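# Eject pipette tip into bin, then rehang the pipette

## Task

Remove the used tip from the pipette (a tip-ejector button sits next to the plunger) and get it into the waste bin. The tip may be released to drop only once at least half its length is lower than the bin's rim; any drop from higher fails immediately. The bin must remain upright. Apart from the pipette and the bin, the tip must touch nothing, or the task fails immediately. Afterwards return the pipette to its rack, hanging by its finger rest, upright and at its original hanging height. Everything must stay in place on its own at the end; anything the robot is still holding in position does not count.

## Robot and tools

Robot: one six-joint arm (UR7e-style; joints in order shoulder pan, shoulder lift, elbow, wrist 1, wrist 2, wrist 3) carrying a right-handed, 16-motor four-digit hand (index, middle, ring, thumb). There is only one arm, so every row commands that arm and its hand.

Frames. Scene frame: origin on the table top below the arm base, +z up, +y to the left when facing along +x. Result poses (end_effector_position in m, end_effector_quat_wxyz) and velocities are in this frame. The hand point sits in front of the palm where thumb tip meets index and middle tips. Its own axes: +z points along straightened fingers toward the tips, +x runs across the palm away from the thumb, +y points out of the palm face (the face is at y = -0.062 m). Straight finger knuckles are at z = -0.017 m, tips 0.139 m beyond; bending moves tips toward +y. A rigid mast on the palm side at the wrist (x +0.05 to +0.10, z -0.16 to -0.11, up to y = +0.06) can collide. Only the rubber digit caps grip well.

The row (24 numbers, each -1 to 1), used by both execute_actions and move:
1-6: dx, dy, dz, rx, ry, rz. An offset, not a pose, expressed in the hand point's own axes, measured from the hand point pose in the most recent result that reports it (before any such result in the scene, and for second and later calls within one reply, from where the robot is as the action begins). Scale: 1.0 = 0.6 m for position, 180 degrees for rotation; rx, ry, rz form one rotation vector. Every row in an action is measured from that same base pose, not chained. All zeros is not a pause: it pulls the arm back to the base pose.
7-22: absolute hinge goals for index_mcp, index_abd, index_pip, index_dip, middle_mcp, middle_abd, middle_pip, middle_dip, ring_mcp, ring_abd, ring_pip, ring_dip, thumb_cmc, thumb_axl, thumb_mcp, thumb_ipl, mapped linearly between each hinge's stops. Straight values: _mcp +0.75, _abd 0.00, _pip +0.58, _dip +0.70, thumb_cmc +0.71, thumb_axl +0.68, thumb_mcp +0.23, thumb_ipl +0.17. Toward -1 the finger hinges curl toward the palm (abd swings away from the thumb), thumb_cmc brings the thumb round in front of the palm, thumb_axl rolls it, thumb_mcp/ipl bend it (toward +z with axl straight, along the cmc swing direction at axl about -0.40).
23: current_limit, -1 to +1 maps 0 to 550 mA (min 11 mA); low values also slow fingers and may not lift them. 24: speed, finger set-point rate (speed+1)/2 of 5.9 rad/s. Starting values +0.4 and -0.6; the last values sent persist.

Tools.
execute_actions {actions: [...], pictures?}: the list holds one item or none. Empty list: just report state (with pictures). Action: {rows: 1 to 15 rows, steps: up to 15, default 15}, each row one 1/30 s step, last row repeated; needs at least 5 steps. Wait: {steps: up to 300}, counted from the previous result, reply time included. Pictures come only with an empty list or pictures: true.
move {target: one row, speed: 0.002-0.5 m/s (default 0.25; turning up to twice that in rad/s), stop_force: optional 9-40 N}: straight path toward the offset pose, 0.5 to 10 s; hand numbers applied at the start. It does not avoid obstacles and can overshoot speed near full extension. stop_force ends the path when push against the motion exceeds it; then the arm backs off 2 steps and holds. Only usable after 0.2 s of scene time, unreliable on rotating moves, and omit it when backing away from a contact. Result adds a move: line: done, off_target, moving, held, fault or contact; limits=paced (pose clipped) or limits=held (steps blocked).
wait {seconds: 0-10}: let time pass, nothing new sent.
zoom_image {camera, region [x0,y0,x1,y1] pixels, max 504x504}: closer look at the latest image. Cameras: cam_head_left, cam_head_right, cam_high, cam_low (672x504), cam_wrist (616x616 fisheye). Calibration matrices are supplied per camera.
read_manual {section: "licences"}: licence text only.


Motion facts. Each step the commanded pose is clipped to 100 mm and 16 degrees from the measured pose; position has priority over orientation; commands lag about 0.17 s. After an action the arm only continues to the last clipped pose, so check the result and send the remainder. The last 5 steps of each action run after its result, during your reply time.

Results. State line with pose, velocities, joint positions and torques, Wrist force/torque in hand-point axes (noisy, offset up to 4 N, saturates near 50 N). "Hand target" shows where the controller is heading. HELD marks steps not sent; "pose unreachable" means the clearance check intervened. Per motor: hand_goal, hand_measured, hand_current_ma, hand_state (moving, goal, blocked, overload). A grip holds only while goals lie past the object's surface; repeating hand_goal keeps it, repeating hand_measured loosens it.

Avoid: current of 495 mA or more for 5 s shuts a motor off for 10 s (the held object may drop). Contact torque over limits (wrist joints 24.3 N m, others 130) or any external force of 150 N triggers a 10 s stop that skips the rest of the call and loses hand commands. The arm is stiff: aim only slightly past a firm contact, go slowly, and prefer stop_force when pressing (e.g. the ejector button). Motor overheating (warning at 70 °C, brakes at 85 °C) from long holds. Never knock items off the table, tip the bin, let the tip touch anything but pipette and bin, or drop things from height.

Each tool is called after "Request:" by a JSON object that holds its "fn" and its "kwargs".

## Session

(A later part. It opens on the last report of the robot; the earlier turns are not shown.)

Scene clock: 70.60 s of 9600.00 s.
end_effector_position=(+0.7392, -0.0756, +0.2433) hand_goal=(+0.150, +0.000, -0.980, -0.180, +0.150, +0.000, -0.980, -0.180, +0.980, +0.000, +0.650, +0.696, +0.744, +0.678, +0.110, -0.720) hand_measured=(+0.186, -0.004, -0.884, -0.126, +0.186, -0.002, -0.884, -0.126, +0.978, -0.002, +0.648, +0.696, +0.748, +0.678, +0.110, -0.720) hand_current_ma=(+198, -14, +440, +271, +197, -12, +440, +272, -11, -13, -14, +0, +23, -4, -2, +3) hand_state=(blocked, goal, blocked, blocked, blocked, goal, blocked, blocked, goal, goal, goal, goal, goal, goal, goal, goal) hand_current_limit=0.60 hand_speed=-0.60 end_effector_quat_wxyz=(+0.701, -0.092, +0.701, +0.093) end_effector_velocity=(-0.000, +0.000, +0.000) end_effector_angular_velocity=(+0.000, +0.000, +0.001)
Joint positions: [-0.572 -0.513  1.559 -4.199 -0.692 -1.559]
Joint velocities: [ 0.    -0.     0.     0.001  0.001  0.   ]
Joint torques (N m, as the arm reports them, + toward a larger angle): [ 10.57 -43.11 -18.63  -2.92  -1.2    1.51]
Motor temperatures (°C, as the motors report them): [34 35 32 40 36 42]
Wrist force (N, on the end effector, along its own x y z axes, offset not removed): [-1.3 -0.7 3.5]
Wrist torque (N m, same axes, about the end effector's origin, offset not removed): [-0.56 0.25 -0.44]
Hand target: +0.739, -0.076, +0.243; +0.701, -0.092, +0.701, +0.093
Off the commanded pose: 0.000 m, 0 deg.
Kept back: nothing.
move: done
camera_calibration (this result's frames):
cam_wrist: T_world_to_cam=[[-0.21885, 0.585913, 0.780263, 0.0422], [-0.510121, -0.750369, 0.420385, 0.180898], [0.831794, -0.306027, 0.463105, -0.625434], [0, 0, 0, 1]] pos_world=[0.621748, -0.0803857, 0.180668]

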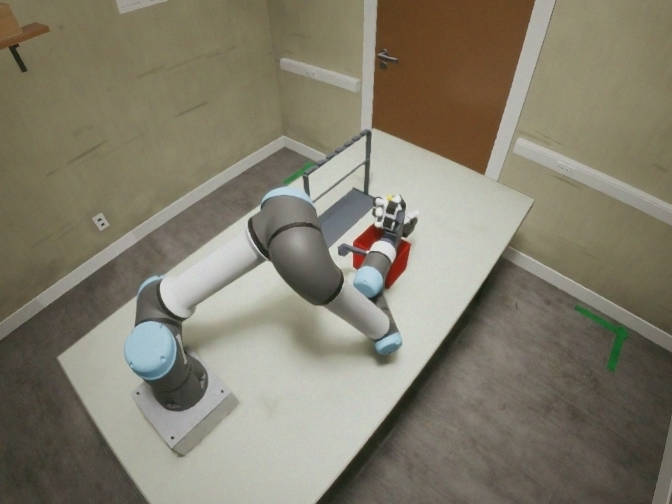

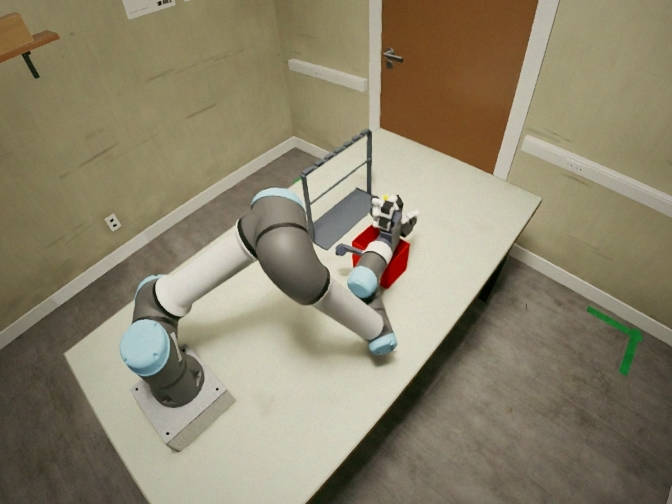

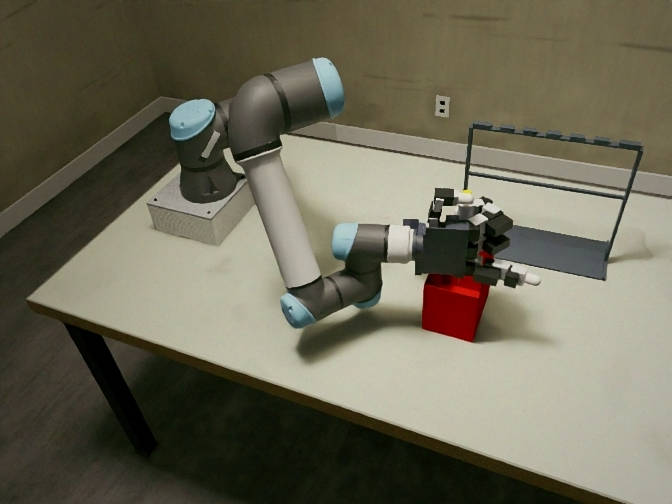

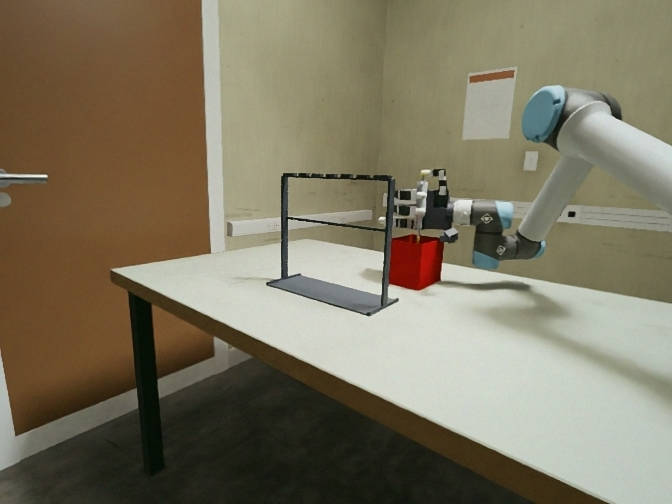

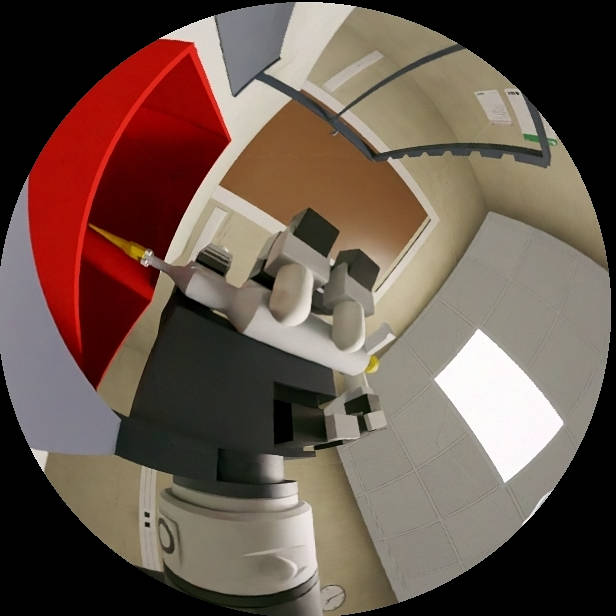

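Request:
{"fn": "execute_actions", "kwargs": {"actions": [{"rows": [[0,0,0,0,0,0, 0.15,0,-0.98,-0.18, 0.15,0,-0.98,-0.18, 0.98,0,0.65,0.696, 0.743,0.678,0.06,-0.82, 0.6,-0.85]], "steps": 15}]}}

Request:
{"fn": "execute_actions", "kwargs": {"actions": [{"steps": 15}], "pictures": true}}

Request:
{"fn": "zoom_image", "kwargs": {"camera": "cam_low", "region": [395, 160, 465, 250]}}

Scene clock: 71.40 s of 9600.00 s.
end_effector_position=(+0.7392, -0.0756, +0.2433) hand_goal=(+0.150, +0.000, -0.980, -0.180, +0.150, +0.000, -0.980, -0.180, +0.980, +0.000, +0.650, +0.696, +0.744, +0.678, +0.060, -0.820) hand_measured=(+0.186, -0.004, -0.884, -0.126, +0.186, -0.002, -0.884, -0.126, +0.978, -0.002, +0.648, +0.696, +0.748, +0.678, +0.062, -0.780) hand_current_ma=(+198, -14, +440, +271, +197, -12, +440, +272, -11, -13, -14, +0, +23, -4, +14, +147) hand_state=(blocked, goal, blocked, blocked, blocked, goal, blocked, blocked, goal, goal, goal, goal, goal, goal, moving, moving) hand_current_limit=0.60 hand_speed=-0.85 end_effector_quat_wxyz=(+0.701, -0.092, +0.701, +0.093) end_effector_velocity=(+0.000, -0.000, -0.000) end_effector_angular_velocity=(+0.001, +0.001, +0.000)
Joint positions: [-0.572 -0.513  1.559 -4.199 -0.692 -1.559]
Joint velocities: [-0.     0.     0.     0.001  0.     0.   ]
Joint torques (N m, as the arm reports them, + toward a larger angle): [ 10.08 -43.01 -19.27  -2.76  -1.3    1.51]
Motor temperatures (°C, as the motors report them): [34 35 32 40 36 42]
Wrist force (N, on the end effector, along its own x y z axes, offset not removed): [0.0 -1.7 1.4]
Wrist torque (N m, same axes, about the end effector's origin, offset not removed): [-0.48 0.16 -0.33]
Steps of this call (steps 1 to 14: nothing new was sent; steps 15 to 24: the first 10 steps of this action). Readings (end_effector_position | what the end effector reports):
15: (+0.7392, -0.0756, +0.2433) | hand_goal=(+0.150, +0.000, -0.980, -0.180, +0.150, +0.000, -0.980, -0.180, +0.980, +0.000, +0.650, +0.696, +0.744, +0.678, +0.060, -0.820) hand_measured=(+0.186, -0.004, -0.884, -0.126, +0.186, -0.002, -0.884, -0.126, +0.978, -0.002, +0.648, +0.696, +0.748, +0.678, +0.110, -0.720) hand_current_ma=(+198, -14, +440, +271, +197, -12, +440, +272, -11, -13, -14, +0, +23, -4, -2, +3) hand_state=(blocked, goal, blocked, blocked, blocked, goal, blocked, blocked, goal, goal, goal, goal, goal, goal, moving, moving) hand_current_limit=0.60 hand_speed=-0.85
16: (+0.7392, -0.0756, +0.2433) | hand_goal=(+0.150, +0.000, -0.980, -0.180, +0.150, +0.000, -0.980, -0.180, +0.980, +0.000, +0.650, +0.696, +0.744, +0.678, +0.060, -0.820) hand_measured=(+0.186, -0.004, -0.884, -0.126, +0.186, -0.002, -0.884, -0.126, +0.978, -0.002, +0.648, +0.696, +0.748, +0.678, +0.110, -0.720) hand_current_ma=(+198, -14, +440, +271, +197, -12, +440, +272, -11, -13, -14, +0, +23, -4, +31, +34) hand_state=(blocked, goal, blocked, blocked, blocked, goal, blocked, blocked, goal, goal, goal, goal, goal, goal, moving, moving) hand_current_limit=0.60 hand_speed=-0.85
18: (+0.7392, -0.0756, +0.2433) | hand_goal=(+0.150, +0.000, -0.980, -0.180, +0.150, +0.000, -0.980, -0.180, +0.980, +0.000, +0.650, +0.696, +0.744, +0.678, +0.060, -0.820) hand_measured=(+0.186, -0.004, -0.884, -0.126, +0.186, -0.002, -0.884, -0.126, +0.978, -0.002, +0.648, +0.696, +0.748, +0.678, +0.094, -0.734) hand_current_ma=(+198, -14, +440, +271, +197, -12, +440, +272, -11, -13, -14, +0, +23, -4, +15, +21) hand_state=(blocked, goal, blocked, blocked, blocked, goal, blocked, blocked, goal, goal, goal, goal, goal, goal, moving, moving) hand_current_limit=0.60 hand_speed=-0.85
22: (+0.7392, -0.0756, +0.2433) | hand_goal=(+0.150, +0.000, -0.980, -0.180, +0.150, +0.000, -0.980, -0.180, +0.980, +0.000, +0.650, +0.696, +0.744, +0.678, +0.060, -0.820) hand_measured=(+0.186, -0.004, -0.884, -0.126, +0.186, -0.002, -0.884, -0.126, +0.978, -0.002, +0.648, +0.696, +0.748, +0.678, +0.062, -0.770) hand_current_ma=(+198, -14, +440, +271, +197, -12, +440, +272, -11, -13, -14, +0, +23, -4, -13, +19) hand_state=(blocked, goal, blocked, blocked, blocked, goal, blocked, blocked, goal, goal, goal, goal, goal, goal, moving, moving) hand_current_limit=0.60 hand_speed=-0.85
24: the state above

Scene clock: 71.90 s of 9600.00 s.
end_effector_position=(+0.7392, -0.0756, +0.2433) hand_goal=(+0.150, +0.000, -0.980, -0.180, +0.150, +0.000, -0.980, -0.180, +0.980, +0.000, +0.650, +0.696, +0.744, +0.678, +0.060, -0.820) hand_measured=(+0.186, -0.004, -0.884, -0.126, +0.186, -0.002, -0.884, -0.126, +0.978, -0.002, +0.648, +0.696, +0.748, +0.678, +0.066, -0.788) hand_current_ma=(+197, -13, +440, +271, +197, -12, +440, +272, -11, -13, -14, +0, +23, -4, +45, +213) hand_state=(blocked, goal, blocked, blocked, blocked, goal, blocked, blocked, goal, goal, goal, goal, goal, goal, goal, blocked) hand_current_limit=0.60 hand_speed=-0.85 end_effector_quat_wxyz=(+0.701, -0.092, +0.701, +0.093) end_effector_velocity=(+0.000, +0.000, -0.000) end_effector_angular_velocity=(+0.000, +0.001, +0.001)
Joint positions: [-0.572 -0.513  1.559 -4.199 -0.692 -1.559]
Joint velocities: [0.    0.    0.    0.001 0.    0.   ]
Joint torques (N m, as the arm reports them, + toward a larger angle): [  9.7  -42.32 -19.96  -2.74  -1.38   1.61]
Motor temperatures (°C, as the motors report them): [34 35 32 40 36 42]
Wrist force (N, on the end effector, along its own x y z axes, offset not removed): [-1.6 -2.7 4.5]
Wrist torque (N m, same axes, about the end effector's origin, offset not removed): [-0.76 0.07 -0.35]
Hand target: +0.739, -0.076, +0.243; +0.701, -0.092, +0.701, +0.093
Off the commanded pose: 0.000 m, 0 deg.
Kept back: nothing.
Steps of this call (steps 1 to 5: the last 5 steps of your previous action; steps 6 to 15: nothing new was sent). Readings (end_effector_position | what the end effector reports):
1: (+0.7392, -0.0756, +0.2433) | hand_goal=(+0.150, +0.000, -0.980, -0.180, +0.150, +0.000, -0.980, -0.180, +0.980, +0.000, +0.650, +0.696, +0.744, +0.678, +0.060, -0.820) hand_measured=(+0.186, -0.004, -0.884, -0.126, +0.186, -0.002, -0.884, -0.126, +0.978, -0.002, +0.648, +0.696, +0.748, +0.678, +0.062, -0.782) hand_current_ma=(+198, -14, +440, +271, +197, -12, +440, +272, -11, -13, -14, +0, +23, -4, +25, +175) hand_state=(blocked, goal, blocked, blocked, blocked, goal, blocked, blocked, goal, goal, goal, goal, goal, goal, moving, moving) hand_current_limit=0.60 hand_speed=-0.85
2: (+0.7392, -0.0756, +0.2433) | hand_goal=(+0.150, +0.000, -0.980, -0.180, +0.150, +0.000, -0.980, -0.180, +0.980, +0.000, +0.650, +0.696, +0.744, +0.678, +0.060, -0.820) hand_measured=(+0.186, -0.004, -0.884, -0.126, +0.186, -0.002, -0.884, -0.126, +0.978, -0.002, +0.648, +0.696, +0.748, +0.678, +0.064, -0.786) hand_current_ma=(+197, -13, +440, +271, +197, -11, +440, +272, -11, -13, -14, +0, +23, -4, +41, +216) hand_state=(blocked, goal, blocked, blocked, blocked, goal, blocked, blocked, goal, goal, goal, goal, goal, goal, moving, moving) hand_current_limit=0.60 hand_speed=-0.85
4: (+0.7392, -0.0756, +0.2433) | hand_goal=(+0.150, +0.000, -0.980, -0.180, +0.150, +0.000, -0.980, -0.180, +0.980, +0.000, +0.650, +0.696, +0.744, +0.678, +0.060, -0.820) hand_measured=(+0.186, -0.004, -0.884, -0.126, +0.186, -0.002, -0.884, -0.126, +0.978, -0.002, +0.648, +0.696, +0.748, +0.678, +0.066, -0.788) hand_current_ma=(+197, -13, +440, +271, +197, -12, +440, +272, -11, -13, -14, +0, +23, -4, +47, +212) hand_state=(blocked, goal, blocked, blocked, blocked, goal, blocked, blocked, goal, goal, goal, goal, goal, goal, moving, blocked) hand_current_limit=0.60 hand_speed=-0.85
8: (+0.7392, -0.0756, +0.2433) | hand_goal=(+0.150, +0.000, -0.980, -0.180, +0.150, +0.000, -0.980, -0.180, +0.980, +0.000, +0.650, +0.696, +0.744, +0.678, +0.060, -0.820) hand_measured=(+0.186, -0.004, -0.884, -0.126, +0.186, -0.002, -0.884, -0.126, +0.978, -0.002, +0.648, +0.696, +0.748, +0.678, +0.066, -0.788) hand_current_ma=(+197, -13, +440, +271, +197, -12, +440, +272, -11, -13, -14, +0, +23, -4, +45, +213) hand_state=(blocked, goal, blocked, blocked, blocked, goal, blocked, blocked, goal, goal, goal, goal, goal, goal, goal, blocked) hand_current_limit=0.60 hand_speed=-0.85
15: the state above
camera_calibration (this result's frames):
cam_wrist: T_world_to_cam=[[-0.21885, 0.585913, 0.780263, 0.0422], [-0.510121, -0.750369, 0.420385, 0.180897], [0.831794, -0.306027, 0.463105, -0.625434], [0, 0, 0, 1]] pos_world=[0.621747, -0.0803857, 0.180668]

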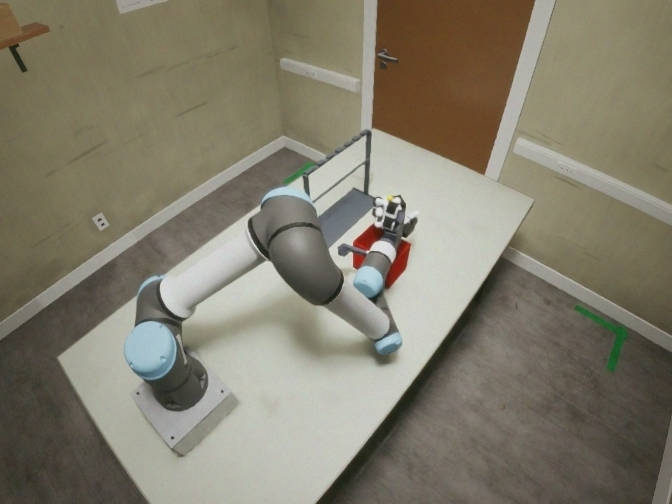

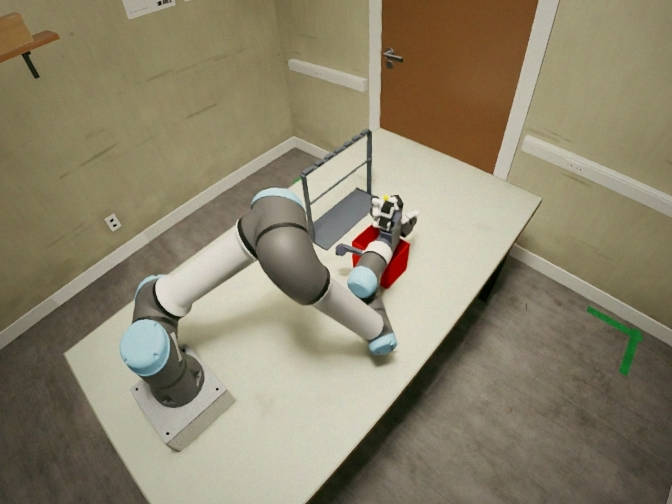

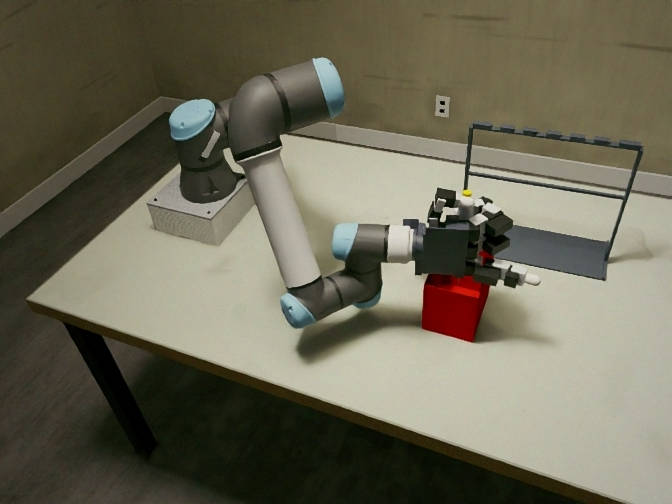

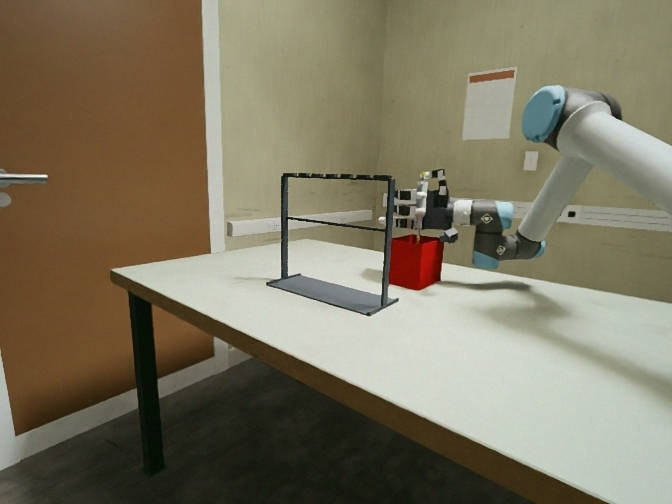

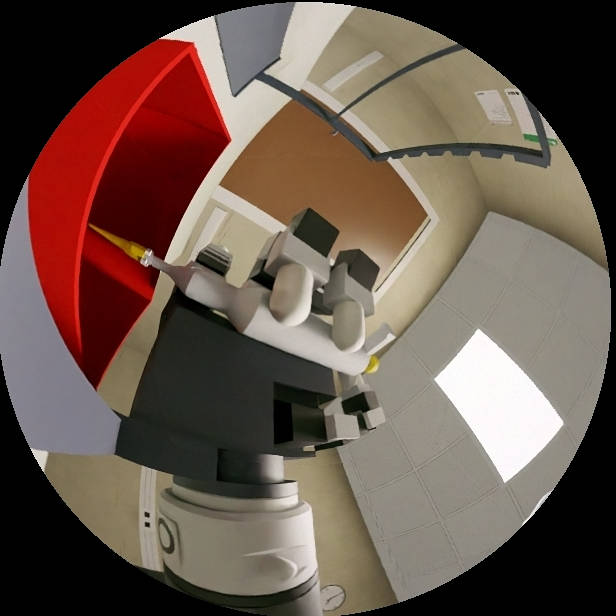

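Region (395, 160, 465, 250) of cam_low's 672x504 image, scaled by 5.600, with more detail than that image has.

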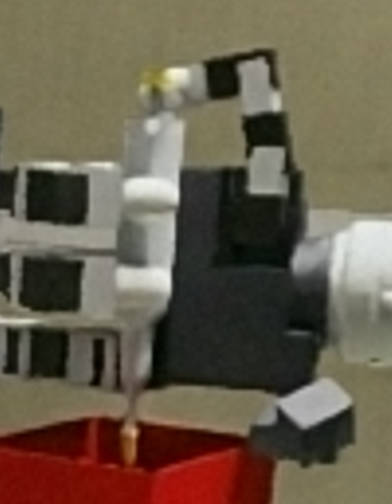

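Request:
{"fn": "execute_actions", "kwargs": {"actions": [{"rows": [[0,0,0,0,0,0, 0.15,0,-0.98,-0.18, 0.15,0,-0.98,-0.18, 0.98,0,0.65,0.696, 0.743,0.678,0.02,-0.90, 0.78,-0.9]], "steps": 15}]}}

Request:
{"fn": "execute_actions", "kwargs": {"actions": [{"steps": 20}], "pictures": true}}

Scene clock: 72.43 s of 9600.00 s.
end_effector_position=(+0.7392, -0.0756, +0.2433) hand_goal=(+0.150, +0.000, -0.980, -0.180, +0.150, +0.000, -0.980, -0.180, +0.980, +0.000, +0.650, +0.696, +0.744, +0.678, +0.020, -0.900) hand_measured=(+0.186, -0.002, -0.884, -0.126, +0.186, -0.002, -0.884, -0.126, +0.978, -0.002, +0.648, +0.696, +0.748, +0.678, +0.064, -0.796) hand_current_ma=(+197, -11, +479, +271, +197, -10, +480, +272, -11, -13, -14, +0, +23, -2, +315, +490) hand_state=(blocked, goal, blocked, blocked, blocked, goal, blocked, blocked, goal, goal, goal, goal, goal, goal, blocked, blocked) hand_current_limit=0.78 hand_speed=-0.90 end_effector_quat_wxyz=(+0.701, -0.092, +0.701, +0.093) end_effector_velocity=(-0.001, +0.000, -0.000) end_effector_angular_velocity=(+0.000, +0.000, +0.002)
Joint positions: [-0.572 -0.513  1.559 -4.199 -0.692 -1.559]
Joint velocities: [-0.     0.     0.001 -0.001  0.002 -0.   ]
Joint torques (N m, as the arm reports them, + toward a larger angle): [ 10.15 -43.65 -18.02  -2.68  -1.42   1.56]
Motor temperatures (°C, as the motors report them): [34 35 32 40 36 42]
Wrist force (N, on the end effector, along its own x y z axes, offset not removed): [2.9 -4.2 0.7]
Wrist torque (N m, same axes, about the end effector's origin, offset not removed): [-0.82 -0.18 -0.12]
Steps of this call (steps 1 to 6: nothing new was sent; steps 7 to 16: the first 10 steps of this action). Readings (end_effector_position | what the end effector reports):
7: (+0.7392, -0.0756, +0.2433) | hand_goal=(+0.150, +0.000, -0.980, -0.180, +0.150, +0.000, -0.980, -0.180, +0.980, +0.000, +0.650, +0.696, +0.744, +0.678, +0.020, -0.900) hand_measured=(+0.186, -0.004, -0.884, -0.126, +0.186, -0.002, -0.884, -0.126, +0.978, -0.002, +0.648, +0.696, +0.748, +0.678, +0.066, -0.788) hand_current_ma=(+197, -13, +440, +271, +197, -12, +440, +272, -11, -13, -14, +0, +23, -4, +45, +213) hand_state=(blocked, goal, moving, blocked, blocked, goal, moving, blocked, goal, goal, goal, goal, goal, goal, moving, moving) hand_current_limit=0.78 hand_speed=-0.90
8: (+0.7392, -0.0756, +0.2433) | hand_goal=(+0.150, +0.000, -0.980, -0.180, +0.150, +0.000, -0.980, -0.180, +0.980, +0.000, +0.650, +0.696, +0.744, +0.678, +0.020, -0.900) hand_measured=(+0.186, -0.004, -0.884, -0.126, +0.186, -0.002, -0.884, -0.126, +0.978, -0.002, +0.648, +0.696, +0.748, +0.678, +0.066, -0.790) hand_current_ma=(+197, -13, +482, +271, +197, -12, +482, +272, -11, -13, -14, +0, +23, -4, +93, +238) hand_state=(blocked, goal, moving, blocked, blocked, goal, moving, blocked, goal, goal, goal, goal, goal, goal, moving, moving) hand_current_limit=0.78 hand_speed=-0.90
10: (+0.7392, -0.0756, +0.2433) | hand_goal=(+0.150, +0.000, -0.980, -0.180, +0.150, +0.000, -0.980, -0.180, +0.980, +0.000, +0.650, +0.696, +0.744, +0.678, +0.020, -0.900) hand_measured=(+0.186, -0.004, -0.884, -0.126, +0.186, -0.002, -0.884, -0.126, +0.978, -0.002, +0.648, +0.696, +0.748, +0.678, +0.066, -0.792) hand_current_ma=(+197, -13, +479, +271, +197, -11, +480, +272, -11, -13, -14, +0, +23, -3, +183, +314) hand_state=(blocked, goal, blocked, blocked, blocked, goal, blocked, blocked, goal, goal, goal, goal, goal, goal, moving, moving) hand_current_limit=0.78 hand_speed=-0.90
14: (+0.7392, -0.0756, +0.2433) | hand_goal=(+0.150, +0.000, -0.980, -0.180, +0.150, +0.000, -0.980, -0.180, +0.980, +0.000, +0.650, +0.696, +0.744, +0.678, +0.020, -0.900) hand_measured=(+0.186, -0.002, -0.884, -0.126, +0.186, -0.002, -0.884, -0.126, +0.978, -0.002, +0.648, +0.696, +0.748, +0.678, +0.064, -0.794) hand_current_ma=(+196, -10, +479, +271, +197, -9, +480, +272, -11, -13, -14, +0, +23, -2, +318, +460) hand_state=(blocked, goal, blocked, blocked, blocked, goal, blocked, blocked, goal, goal, goal, goal, goal, goal, moving, moving) hand_current_limit=0.78 hand_speed=-0.90
16: the state above

Scene clock: 73.10 s of 9600.00 s.
end_effector_position=(+0.7392, -0.0756, +0.2433) hand_goal=(+0.150, +0.000, -0.980, -0.180, +0.150, +0.000, -0.980, -0.180, +0.980, +0.000, +0.650, +0.696, +0.744, +0.678, +0.020, -0.900) hand_measured=(+0.186, -0.002, -0.884, -0.126, +0.186, -0.002, -0.884, -0.126, +0.978, -0.002, +0.648, +0.696, +0.748, +0.678, +0.064, -0.796) hand_current_ma=(+197, -11, +479, +271, +197, -10, +480, +272, -11, -13, -14, +0, +23, -2, +315, +489) hand_state=(blocked, goal, blocked, blocked, blocked, goal, blocked, blocked, goal, goal, goal, goal, goal, goal, blocked, blocked) hand_current_limit=0.78 hand_speed=-0.90 end_effector_quat_wxyz=(+0.701, -0.092, +0.701, +0.093) end_effector_velocity=(+0.000, +0.000, +0.000) end_effector_angular_velocity=(-0.000, -0.000, +0.001)
Joint positions: [-0.572 -0.513  1.559 -4.199 -0.692 -1.559]
Joint velocities: [ 0.    -0.    -0.     0.     0.001 -0.   ]
Joint torques (N m, as the arm reports them, + toward a larger angle): [  9.25 -42.97 -19.03  -2.7   -1.47   1.54]
Motor temperatures (°C, as the motors report them): [34 35 32 40 36 42]
Wrist force (N, on the end effector, along its own x y z axes, offset not removed): [-1.8 0.6 -0.9]
Wrist torque (N m, same axes, about the end effector's origin, offset not removed): [0.32 0.19 -0.43]
Hand target: +0.739, -0.076, +0.243; +0.701, -0.092, +0.701, +0.093
Off the commanded pose: 0.000 m, 0 deg.
Kept back: nothing.
Steps of this call (steps 1 to 5: the last 5 steps of your previous action; steps 6 to 20: nothing new was sent). Readings (end_effector_position | what the end effector reports):
1: (+0.7392, -0.0756, +0.2433) | hand_goal=(+0.150, +0.000, -0.980, -0.180, +0.150, +0.000, -0.980, -0.180, +0.980, +0.000, +0.650, +0.696, +0.744, +0.678, +0.020, -0.900) hand_measured=(+0.186, -0.002, -0.884, -0.126, +0.186, -0.002, -0.884, -0.126, +0.978, -0.002, +0.648, +0.696, +0.748, +0.678, +0.064, -0.796) hand_current_ma=(+197, -11, +479, +271, +197, -10, +480, +272, -11, -13, -14, +0, +23, -2, +315, +490) hand_state=(blocked, goal, blocked, blocked, blocked, goal, blocked, blocked, goal, goal, goal, goal, goal, goal, blocked, blocked) hand_current_limit=0.78 hand_speed=-0.90
2: (+0.7392, -0.0756, +0.2433) | hand_goal=(+0.150, +0.000, -0.980, -0.180, +0.150, +0.000, -0.980, -0.180, +0.980, +0.000, +0.650, +0.696, +0.744, +0.678, +0.020, -0.900) hand_measured=(+0.186, -0.002, -0.884, -0.126, +0.186, -0.002, -0.884, -0.126, +0.978, -0.002, +0.648, +0.696, +0.748, +0.678, +0.064, -0.796) hand_current_ma=(+197, -11, +479, +271, +197, -10, +480, +272, -11, -13, -14, +0, +23, -2, +315, +490) hand_state=(blocked, goal, blocked, blocked, blocked, goal, blocked, blocked, goal, goal, goal, goal, goal, goal, blocked, blocked) hand_current_limit=0.78 hand_speed=-0.90
4: (+0.7392, -0.0756, +0.2433) | hand_goal=(+0.150, +0.000, -0.980, -0.180, +0.150, +0.000, -0.980, -0.180, +0.980, +0.000, +0.650, +0.696, +0.744, +0.678, +0.020, -0.900) hand_measured=(+0.186, -0.002, -0.884, -0.126, +0.186, -0.002, -0.884, -0.126, +0.978, -0.002, +0.648, +0.696, +0.748, +0.678, +0.064, -0.796) hand_current_ma=(+197, -11, +479, +271, +197, -10, +480, +272, -11, -13, -14, +0, +23, -2, +315, +490) hand_state=(blocked, goal, blocked, blocked, blocked, goal, blocked, blocked, goal, goal, goal, goal, goal, goal, blocked, blocked) hand_current_limit=0.78 hand_speed=-0.90
8: (+0.7392, -0.0756, +0.2433) | hand_goal=(+0.150, +0.000, -0.980, -0.180, +0.150, +0.000, -0.980, -0.180, +0.980, +0.000, +0.650, +0.696, +0.744, +0.678, +0.020, -0.900) hand_measured=(+0.186, -0.002, -0.884, -0.126, +0.186, -0.002, -0.884, -0.126, +0.978, -0.002, +0.648, +0.696, +0.748, +0.678, +0.064, -0.796) hand_current_ma=(+197, -11, +479, +271, +197, -10, +480, +272, -11, -13, -14, +0, +23, -2, +315, +489) hand_state=(blocked, goal, blocked, blocked, blocked, goal, blocked, blocked, goal, goal, goal, goal, goal, goal, blocked, blocked) hand_current_limit=0.78 hand_speed=-0.90
20: the state above
camera_calibration (this result's frames):
cam_wrist: T_world_to_cam=[[-0.218851, 0.585913, 0.780263, 0.0422], [-0.510121, -0.750369, 0.420385, 0.180898], [0.831794, -0.306027, 0.463105, -0.625434], [0, 0, 0, 1]] pos_world=[0.621748, -0.0803857, 0.180668]

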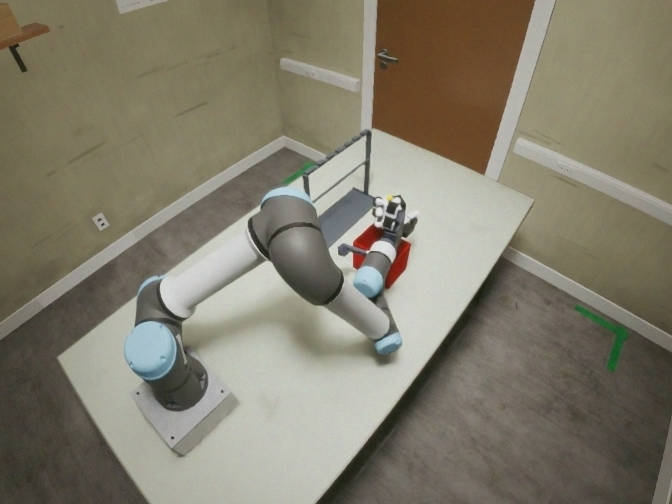

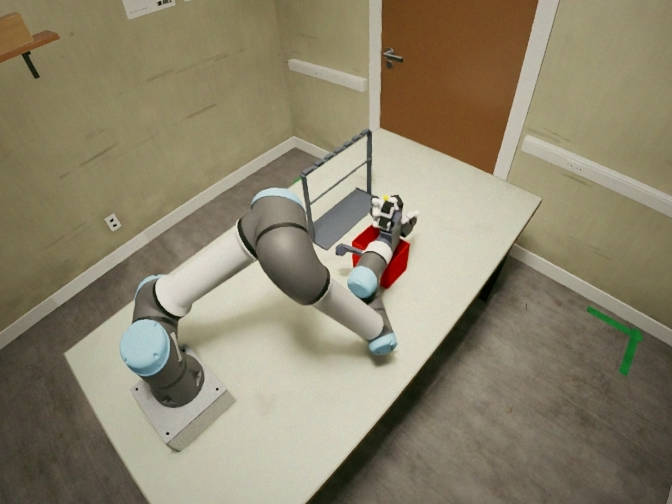

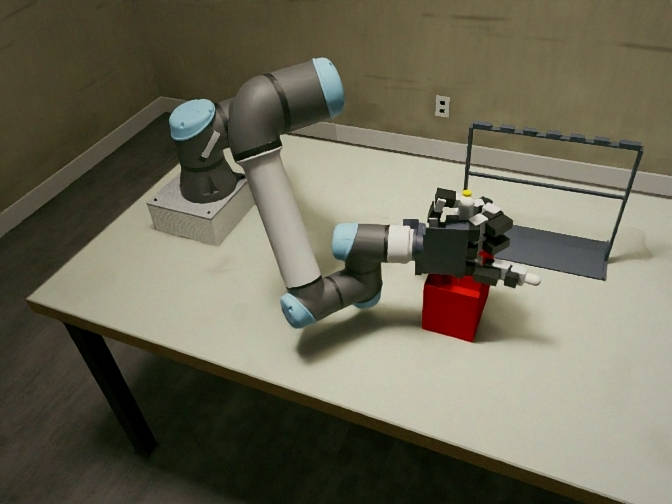

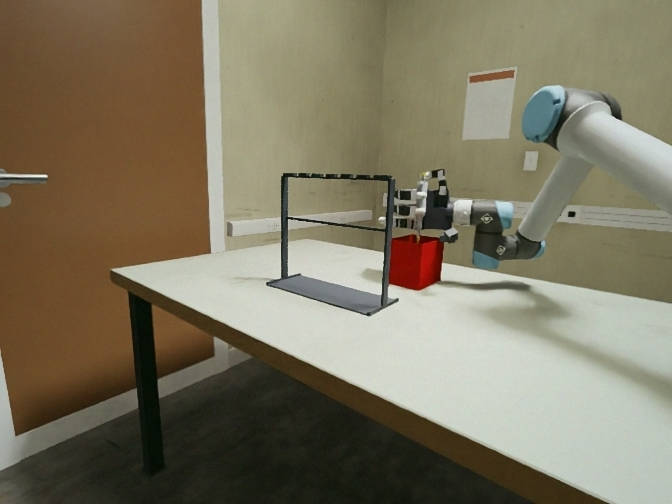

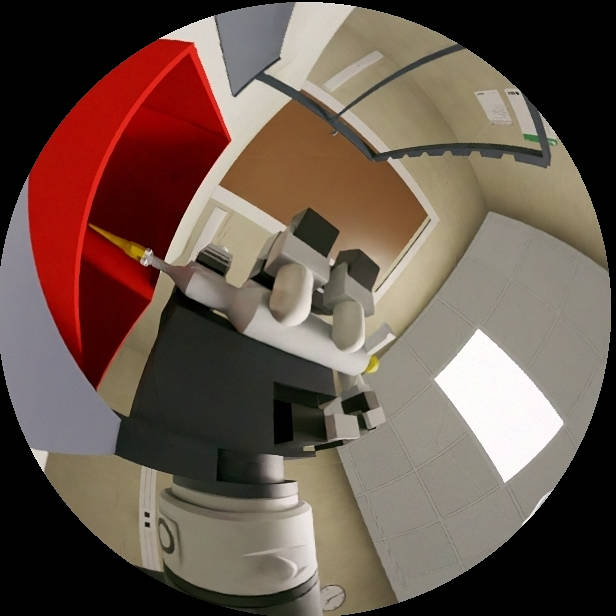

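Request:
{"fn": "execute_actions", "kwargs": {"actions": [{"rows": [[0,0,0,0,0,0, 0.15,0,-0.98,-0.18, 0.15,0,-0.98,-0.18, 0.98,0,0.65,0.696, 0.743,0.678,-0.04,-0.95, 1.0,-0.8]], "steps": 15}]}}

Request:
{"fn": "execute_actions", "kwargs": {"actions": [{"steps": 20}]}}

Request:
{"fn": "execute_actions", "kwargs": {"actions": [{"rows": [[0,0,0,0,0,0, 0.15,0,-0.98,-0.18, 0.15,0,-0.98,-0.18, 0.98,0,0.65,0.696, 0.743,0.678,-0.04,-0.95, 0.7,-0.8]], "steps": 8}], "pictures": true}}

Scene clock: 73.63 s of 9600.00 s.
end_effector_position=(+0.7392, -0.0756, +0.2433) hand_goal=(+0.150, +0.000, -0.980, -0.180, +0.150, +0.000, -0.980, -0.180, +0.980, +0.000, +0.650, +0.696, +0.744, +0.678, -0.040, -0.950) hand_measured=(+0.186, +0.002, -0.884, -0.126, +0.186, +0.002, -0.884, -0.126, +0.978, -0.002, +0.648, +0.696, +0.748, +0.678, +0.060, -0.796) hand_current_ma=(+196, +6, +479, +271, +197, +8, +480, +272, -11, -13, -14, +0, +23, +2, +550, +550) hand_state=(blocked, goal, blocked, blocked, blocked, goal, blocked, blocked, goal, goal, goal, goal, goal, goal, blocked, blocked) hand_current_limit=1.00 hand_speed=-0.80 end_effector_quat_wxyz=(+0.701, -0.092, +0.701, +0.093) end_effector_velocity=(+0.000, -0.001, +0.000) end_effector_angular_velocity=(-0.000, -0.001, -0.002)
Joint positions: [-0.572 -0.513  1.559 -4.199 -0.692 -1.559]
Joint velocities: [-0.     0.    -0.    -0.    -0.002 -0.   ]
Joint torques (N m, as the arm reports them, + toward a larger angle): [  9.88 -43.18 -19.23  -2.75  -1.34   1.63]
Motor temperatures (°C, as the motors report them): [34 35 32 40 36 42]
Wrist force (N, on the end effector, along its own x y z axes, offset not removed): [1.3 -2.8 3.4]
Wrist torque (N m, same axes, about the end effector's origin, offset not removed): [-0.61 -0.22 -0.28]
Steps of this call (steps 1 to 6: nothing new was sent; steps 7 to 16: the first 10 steps of this action). Readings (end_effector_position | what the end effector reports):
7: (+0.7392, -0.0756, +0.2433) | hand_goal=(+0.150, +0.000, -0.980, -0.180, +0.150, +0.000, -0.980, -0.180, +0.980, +0.000, +0.650, +0.696, +0.744, +0.678, -0.040, -0.950) hand_measured=(+0.186, -0.002, -0.884, -0.126, +0.186, -0.002, -0.884, -0.126, +0.978, -0.002, +0.648, +0.696, +0.748, +0.678, +0.064, -0.796) hand_current_ma=(+197, -11, +479, +271, +197, -10, +480, +272, -11, -13, -14, +0, +23, -2, +315, +489) hand_state=(blocked, goal, blocked, blocked, blocked, goal, blocked, blocked, goal, goal, goal, goal, goal, goal, moving, moving) hand_current_limit=1.00 hand_speed=-0.80
8: (+0.7392, -0.0756, +0.2433) | hand_goal=(+0.150, +0.000, -0.980, -0.180, +0.150, +0.000, -0.980, -0.180, +0.980, +0.000, +0.650, +0.696, +0.744, +0.678, -0.040, -0.950) hand_measured=(+0.186, -0.002, -0.884, -0.126, +0.186, -0.002, -0.884, -0.126, +0.978, -0.002, +0.648, +0.696, +0.748, +0.678, +0.064, -0.796) hand_current_ma=(+197, -11, +479, +271, +197, -9, +480, +272, -11, -13, -14, +0, +23, -1, +390, +530) hand_state=(blocked, goal, blocked, blocked, blocked, goal, blocked, blocked, goal, goal, goal, goal, goal, goal, moving, moving) hand_current_limit=1.00 hand_speed=-0.80
10: (+0.7392, -0.0756, +0.2433) | hand_goal=(+0.150, +0.000, -0.980, -0.180, +0.150, +0.000, -0.980, -0.180, +0.980, +0.000, +0.650, +0.696, +0.744, +0.678, -0.040, -0.950) hand_measured=(+0.186, +0.000, -0.884, -0.126, +0.186, +0.000, -0.884, -0.126, +0.978, -0.002, +0.648, +0.696, +0.748, +0.678, +0.060, -0.796) hand_current_ma=(+196, +6, +479, +271, +197, +8, +480, +272, -11, -13, -14, +0, +23, +3, +531, +550) hand_state=(blocked, moving, blocked, blocked, blocked, moving, blocked, blocked, goal, goal, goal, goal, goal, goal, moving, blocked) hand_current_limit=1.00 hand_speed=-0.80
14: (+0.7392, -0.0756, +0.2433) | hand_goal=(+0.150, +0.000, -0.980, -0.180, +0.150, +0.000, -0.980, -0.180, +0.980, +0.000, +0.650, +0.696, +0.744, +0.678, -0.040, -0.950) hand_measured=(+0.186, +0.002, -0.884, -0.126, +0.186, +0.002, -0.884, -0.126, +0.978, -0.002, +0.648, +0.696, +0.748, +0.678, +0.060, -0.796) hand_current_ma=(+196, +6, +479, +271, +197, +8, +480, +272, -11, -13, -14, +0, +23, +2, +550, +550) hand_state=(blocked, goal, blocked, blocked, blocked, goal, blocked, blocked, goal, goal, goal, goal, goal, goal, blocked, blocked) hand_current_limit=1.00 hand_speed=-0.80
16: the state above

Scene clock: 74.30 s of 9600.00 s.
end_effector_position=(+0.7392, -0.0756, +0.2433) hand_goal=(+0.150, +0.000, -0.980, -0.180, +0.150, +0.000, -0.980, -0.180, +0.980, +0.000, +0.650, +0.696, +0.744, +0.678, -0.040, -0.950) hand_measured=(+0.186, +0.002, -0.884, -0.126, +0.186, +0.002, -0.884, -0.126, +0.978, -0.002, +0.648, +0.696, +0.748, +0.678, +0.060, -0.796) hand_current_ma=(+196, +6, +479, +271, +197, +8, +480, +272, -11, -13, -14, +0, +23, +2, +550, +550) hand_state=(blocked, goal, blocked, blocked, blocked, goal, blocked, blocked, goal, goal, goal, goal, goal, goal, blocked, blocked) hand_current_limit=1.00 hand_speed=-0.80 end_effector_quat_wxyz=(+0.701, -0.092, +0.701, +0.093) end_effector_velocity=(+0.000, +0.000, +0.000) end_effector_angular_velocity=(-0.001, -0.001, +0.001)
Joint positions: [-0.572 -0.513  1.559 -4.199 -0.692 -1.559]
Joint velocities: [ 0.     0.    -0.002 -0.     0.001  0.   ]
Joint torques (N m, as the arm reports them, + toward a larger angle): [  9.86 -42.69 -20.06  -2.83  -1.41   1.5 ]
Motor temperatures (°C, as the motors report them): [34 35 32 40 36 42]
Wrist force (N, on the end effector, along its own x y z axes, offset not removed): [-4.6 -0.7 1.1]
Wrist torque (N m, same axes, about the end effector's origin, offset not removed): [-0.31 0.78 -0.82]
Hand target: +0.739, -0.076, +0.243; +0.701, -0.092, +0.701, +0.093
Off the commanded pose: 0.000 m, 0 deg.
Kept back: nothing.
Steps of this call (steps 1 to 5: the last 5 steps of your previous action; steps 6 to 20: nothing new was sent). Readings (end_effector_position | what the end effector reports):
1: (+0.7392, -0.0756, +0.2433) | hand_goal=(+0.150, +0.000, -0.980, -0.180, +0.150, +0.000, -0.980, -0.180, +0.980, +0.000, +0.650, +0.696, +0.744, +0.678, -0.040, -0.950) hand_measured=(+0.186, +0.002, -0.884, -0.126, +0.186, +0.002, -0.884, -0.126, +0.978, -0.002, +0.648, +0.696, +0.748, +0.678, +0.060, -0.796) hand_current_ma=(+196, +6, +479, +271, +197, +8, +480, +272, -11, -13, -14, +0, +23, +2, +550, +550) hand_state=(blocked, goal, blocked, blocked, blocked, goal, blocked, blocked, goal, goal, goal, goal, goal, goal, blocked, blocked) hand_current_limit=1.00 hand_speed=-0.80
2: (+0.7392, -0.0756, +0.2433) | hand_goal=(+0.150, +0.000, -0.980, -0.180, +0.150, +0.000, -0.980, -0.180, +0.980, +0.000, +0.650, +0.696, +0.744, +0.678, -0.040, -0.950) hand_measured=(+0.186, +0.002, -0.884, -0.126, +0.186, +0.002, -0.884, -0.126, +0.978, -0.002, +0.648, +0.696, +0.748, +0.678, +0.060, -0.796) hand_current_ma=(+196, +6, +479, +271, +197, +8, +480, +272, -11, -13, -14, +0, +23, +2, +550, +550) hand_state=(blocked, goal, blocked, blocked, blocked, goal, blocked, blocked, goal, goal, goal, goal, goal, goal, blocked, blocked) hand_current_limit=1.00 hand_speed=-0.80
4: (+0.7392, -0.0756, +0.2433) | hand_goal=(+0.150, +0.000, -0.980, -0.180, +0.150, +0.000, -0.980, -0.180, +0.980, +0.000, +0.650, +0.696, +0.744, +0.678, -0.040, -0.950) hand_measured=(+0.186, +0.002, -0.884, -0.126, +0.186, +0.002, -0.884, -0.126, +0.978, -0.002, +0.648, +0.696, +0.748, +0.678, +0.060, -0.796) hand_current_ma=(+196, +6, +479, +271, +197, +8, +480, +272, -11, -13, -14, +0, +23, +2, +550, +550) hand_state=(blocked, goal, blocked, blocked, blocked, goal, blocked, blocked, goal, goal, goal, goal, goal, goal, blocked, blocked) hand_current_limit=1.00 hand_speed=-0.80
8: (+0.7392, -0.0756, +0.2433) | hand_goal=(+0.150, +0.000, -0.980, -0.180, +0.150, +0.000, -0.980, -0.180, +0.980, +0.000, +0.650, +0.696, +0.744, +0.678, -0.040, -0.950) hand_measured=(+0.186, +0.002, -0.884, -0.126, +0.186, +0.002, -0.884, -0.126, +0.978, -0.002, +0.648, +0.696, +0.748, +0.678, +0.060, -0.796) hand_current_ma=(+196, +6, +479, +271, +197, +8, +480, +272, -11, -13, -14, +0, +23, +2, +550, +550) hand_state=(blocked, goal, blocked, blocked, blocked, goal, blocked, blocked, goal, goal, goal, goal, goal, goal, blocked, blocked) hand_current_limit=1.00 hand_speed=-0.80
20: the state above

Scene clock: 74.40 s of 9600.00 s.
end_effector_position=(+0.7392, -0.0756, +0.2433) hand_goal=(+0.150, +0.000, -0.980, -0.180, +0.150, +0.000, -0.980, -0.180, +0.980, +0.000, +0.650, +0.696, +0.744, +0.678, -0.040, -0.950) hand_measured=(+0.186, +0.002, -0.884, -0.126, +0.186, +0.002, -0.884, -0.126, +0.978, -0.002, +0.648, +0.696, +0.748, +0.678, +0.060, -0.796) hand_current_ma=(+196, +6, +467, +271, +197, +8, +467, +272, -11, -13, -14, +0, +23, +2, +466, +466) hand_state=(blocked, goal, blocked, blocked, blocked, goal, blocked, blocked, goal, goal, goal, goal, goal, goal, blocked, blocked) hand_current_limit=0.70 hand_speed=-0.80 end_effector_quat_wxyz=(+0.701, -0.092, +0.701, +0.093) end_effector_velocity=(+0.000, -0.001, +0.000) end_effector_angular_velocity=(-0.001, -0.001, -0.000)
Joint positions: [-0.572 -0.513  1.559 -4.199 -0.692 -1.559]
Joint velocities: [-0.001 -0.    -0.001 -0.     0.001  0.   ]
Joint torques (N m, as the arm reports them, + toward a larger angle): [ 10.1  -42.58 -20.15  -2.78  -1.39   1.48]
Motor temperatures (°C, as the motors report them): [34 35 32 40 36 42]
Wrist force (N, on the end effector, along its own x y z axes, offset not removed): [-4.5 -4.0 0.0]
Wrist torque (N m, same axes, about the end effector's origin, offset not removed): [-0.59 0.71 -0.93]
Steps of this call (steps 1 to 3: the first 3 steps of this action). Readings (end_effector_position | what the end effector reports):
1: (+0.7392, -0.0756, +0.2433) | hand_goal=(+0.150, +0.000, -0.980, -0.180, +0.150, +0.000, -0.980, -0.180, +0.980, +0.000, +0.650, +0.696, +0.744, +0.678, -0.040, -0.950) hand_measured=(+0.186, +0.002, -0.884, -0.126, +0.186, +0.002, -0.884, -0.126, +0.978, -0.002, +0.648, +0.696, +0.748, +0.678, +0.060, -0.796) hand_current_ma=(+196, +6, +479, +271, +197, +8, +480, +272, -11, -13, -14, +0, +23, +2, +550, +550) hand_state=(blocked, goal, blocked, blocked, blocked, goal, blocked, blocked, goal, goal, goal, goal, goal, goal, blocked, blocked) hand_current_limit=0.70 hand_speed=-0.80
2: (+0.7392, -0.0756, +0.2433) | hand_goal=(+0.150, +0.000, -0.980, -0.180, +0.150, +0.000, -0.980, -0.180, +0.980, +0.000, +0.650, +0.696, +0.744, +0.678, -0.040, -0.950) hand_measured=(+0.186, +0.002, -0.884, -0.126, +0.186, +0.002, -0.884, -0.126, +0.978, -0.002, +0.648, +0.696, +0.748, +0.678, +0.060, -0.796) hand_current_ma=(+196, +6, +467, +271, +197, +8, +467, +272, -11, -13, -14, +0, +23, +2, +461, +461) hand_state=(blocked, goal, moving, blocked, blocked, goal, moving, blocked, goal, goal, goal, goal, goal, goal, moving, moving) hand_current_limit=0.70 hand_speed=-0.80
3: the state above
camera_calibration (this result's frames):
cam_wrist: T_world_to_cam=[[-0.21885, 0.585913, 0.780263, 0.0421999], [-0.510121, -0.750369, 0.420385, 0.180898], [0.831794, -0.306027, 0.463105, -0.625434], [0, 0, 0, 1]] pos_world=[0.621748, -0.0803857, 0.180668]

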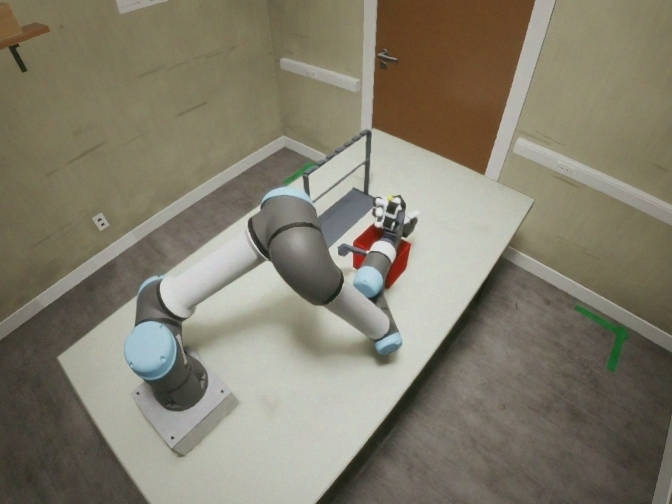

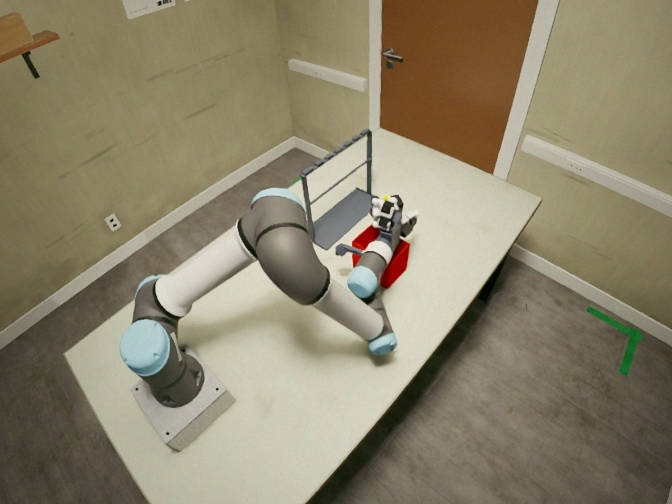

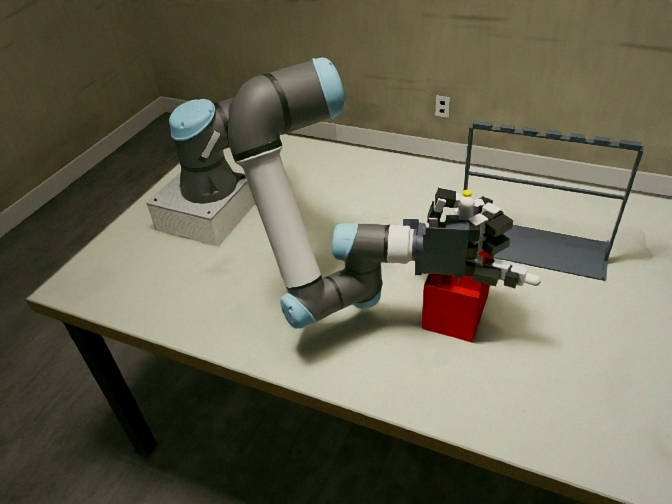

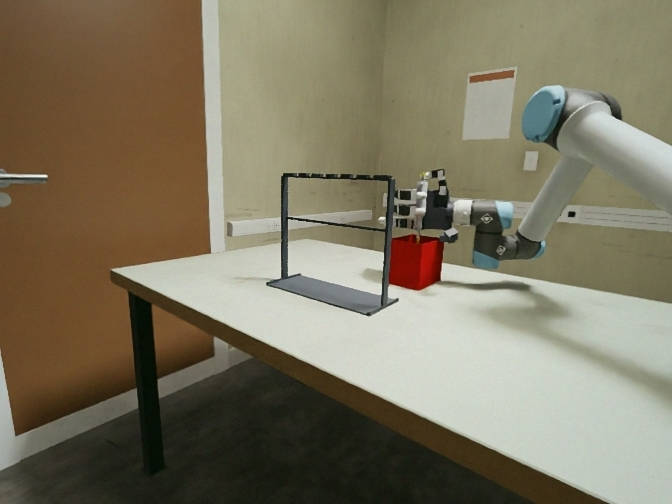

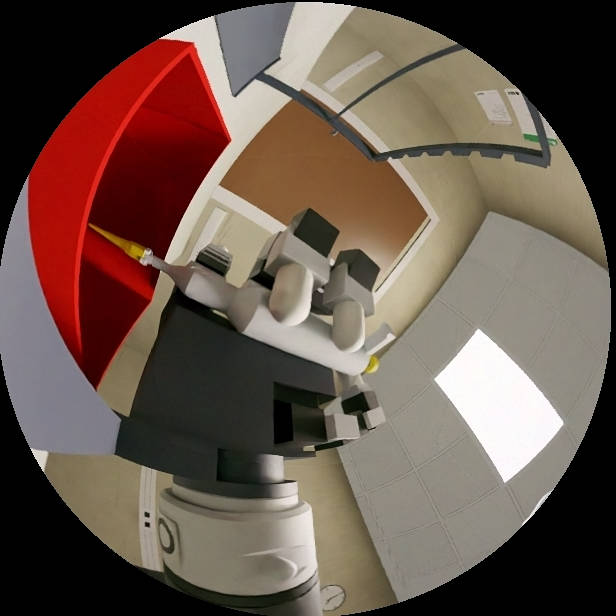

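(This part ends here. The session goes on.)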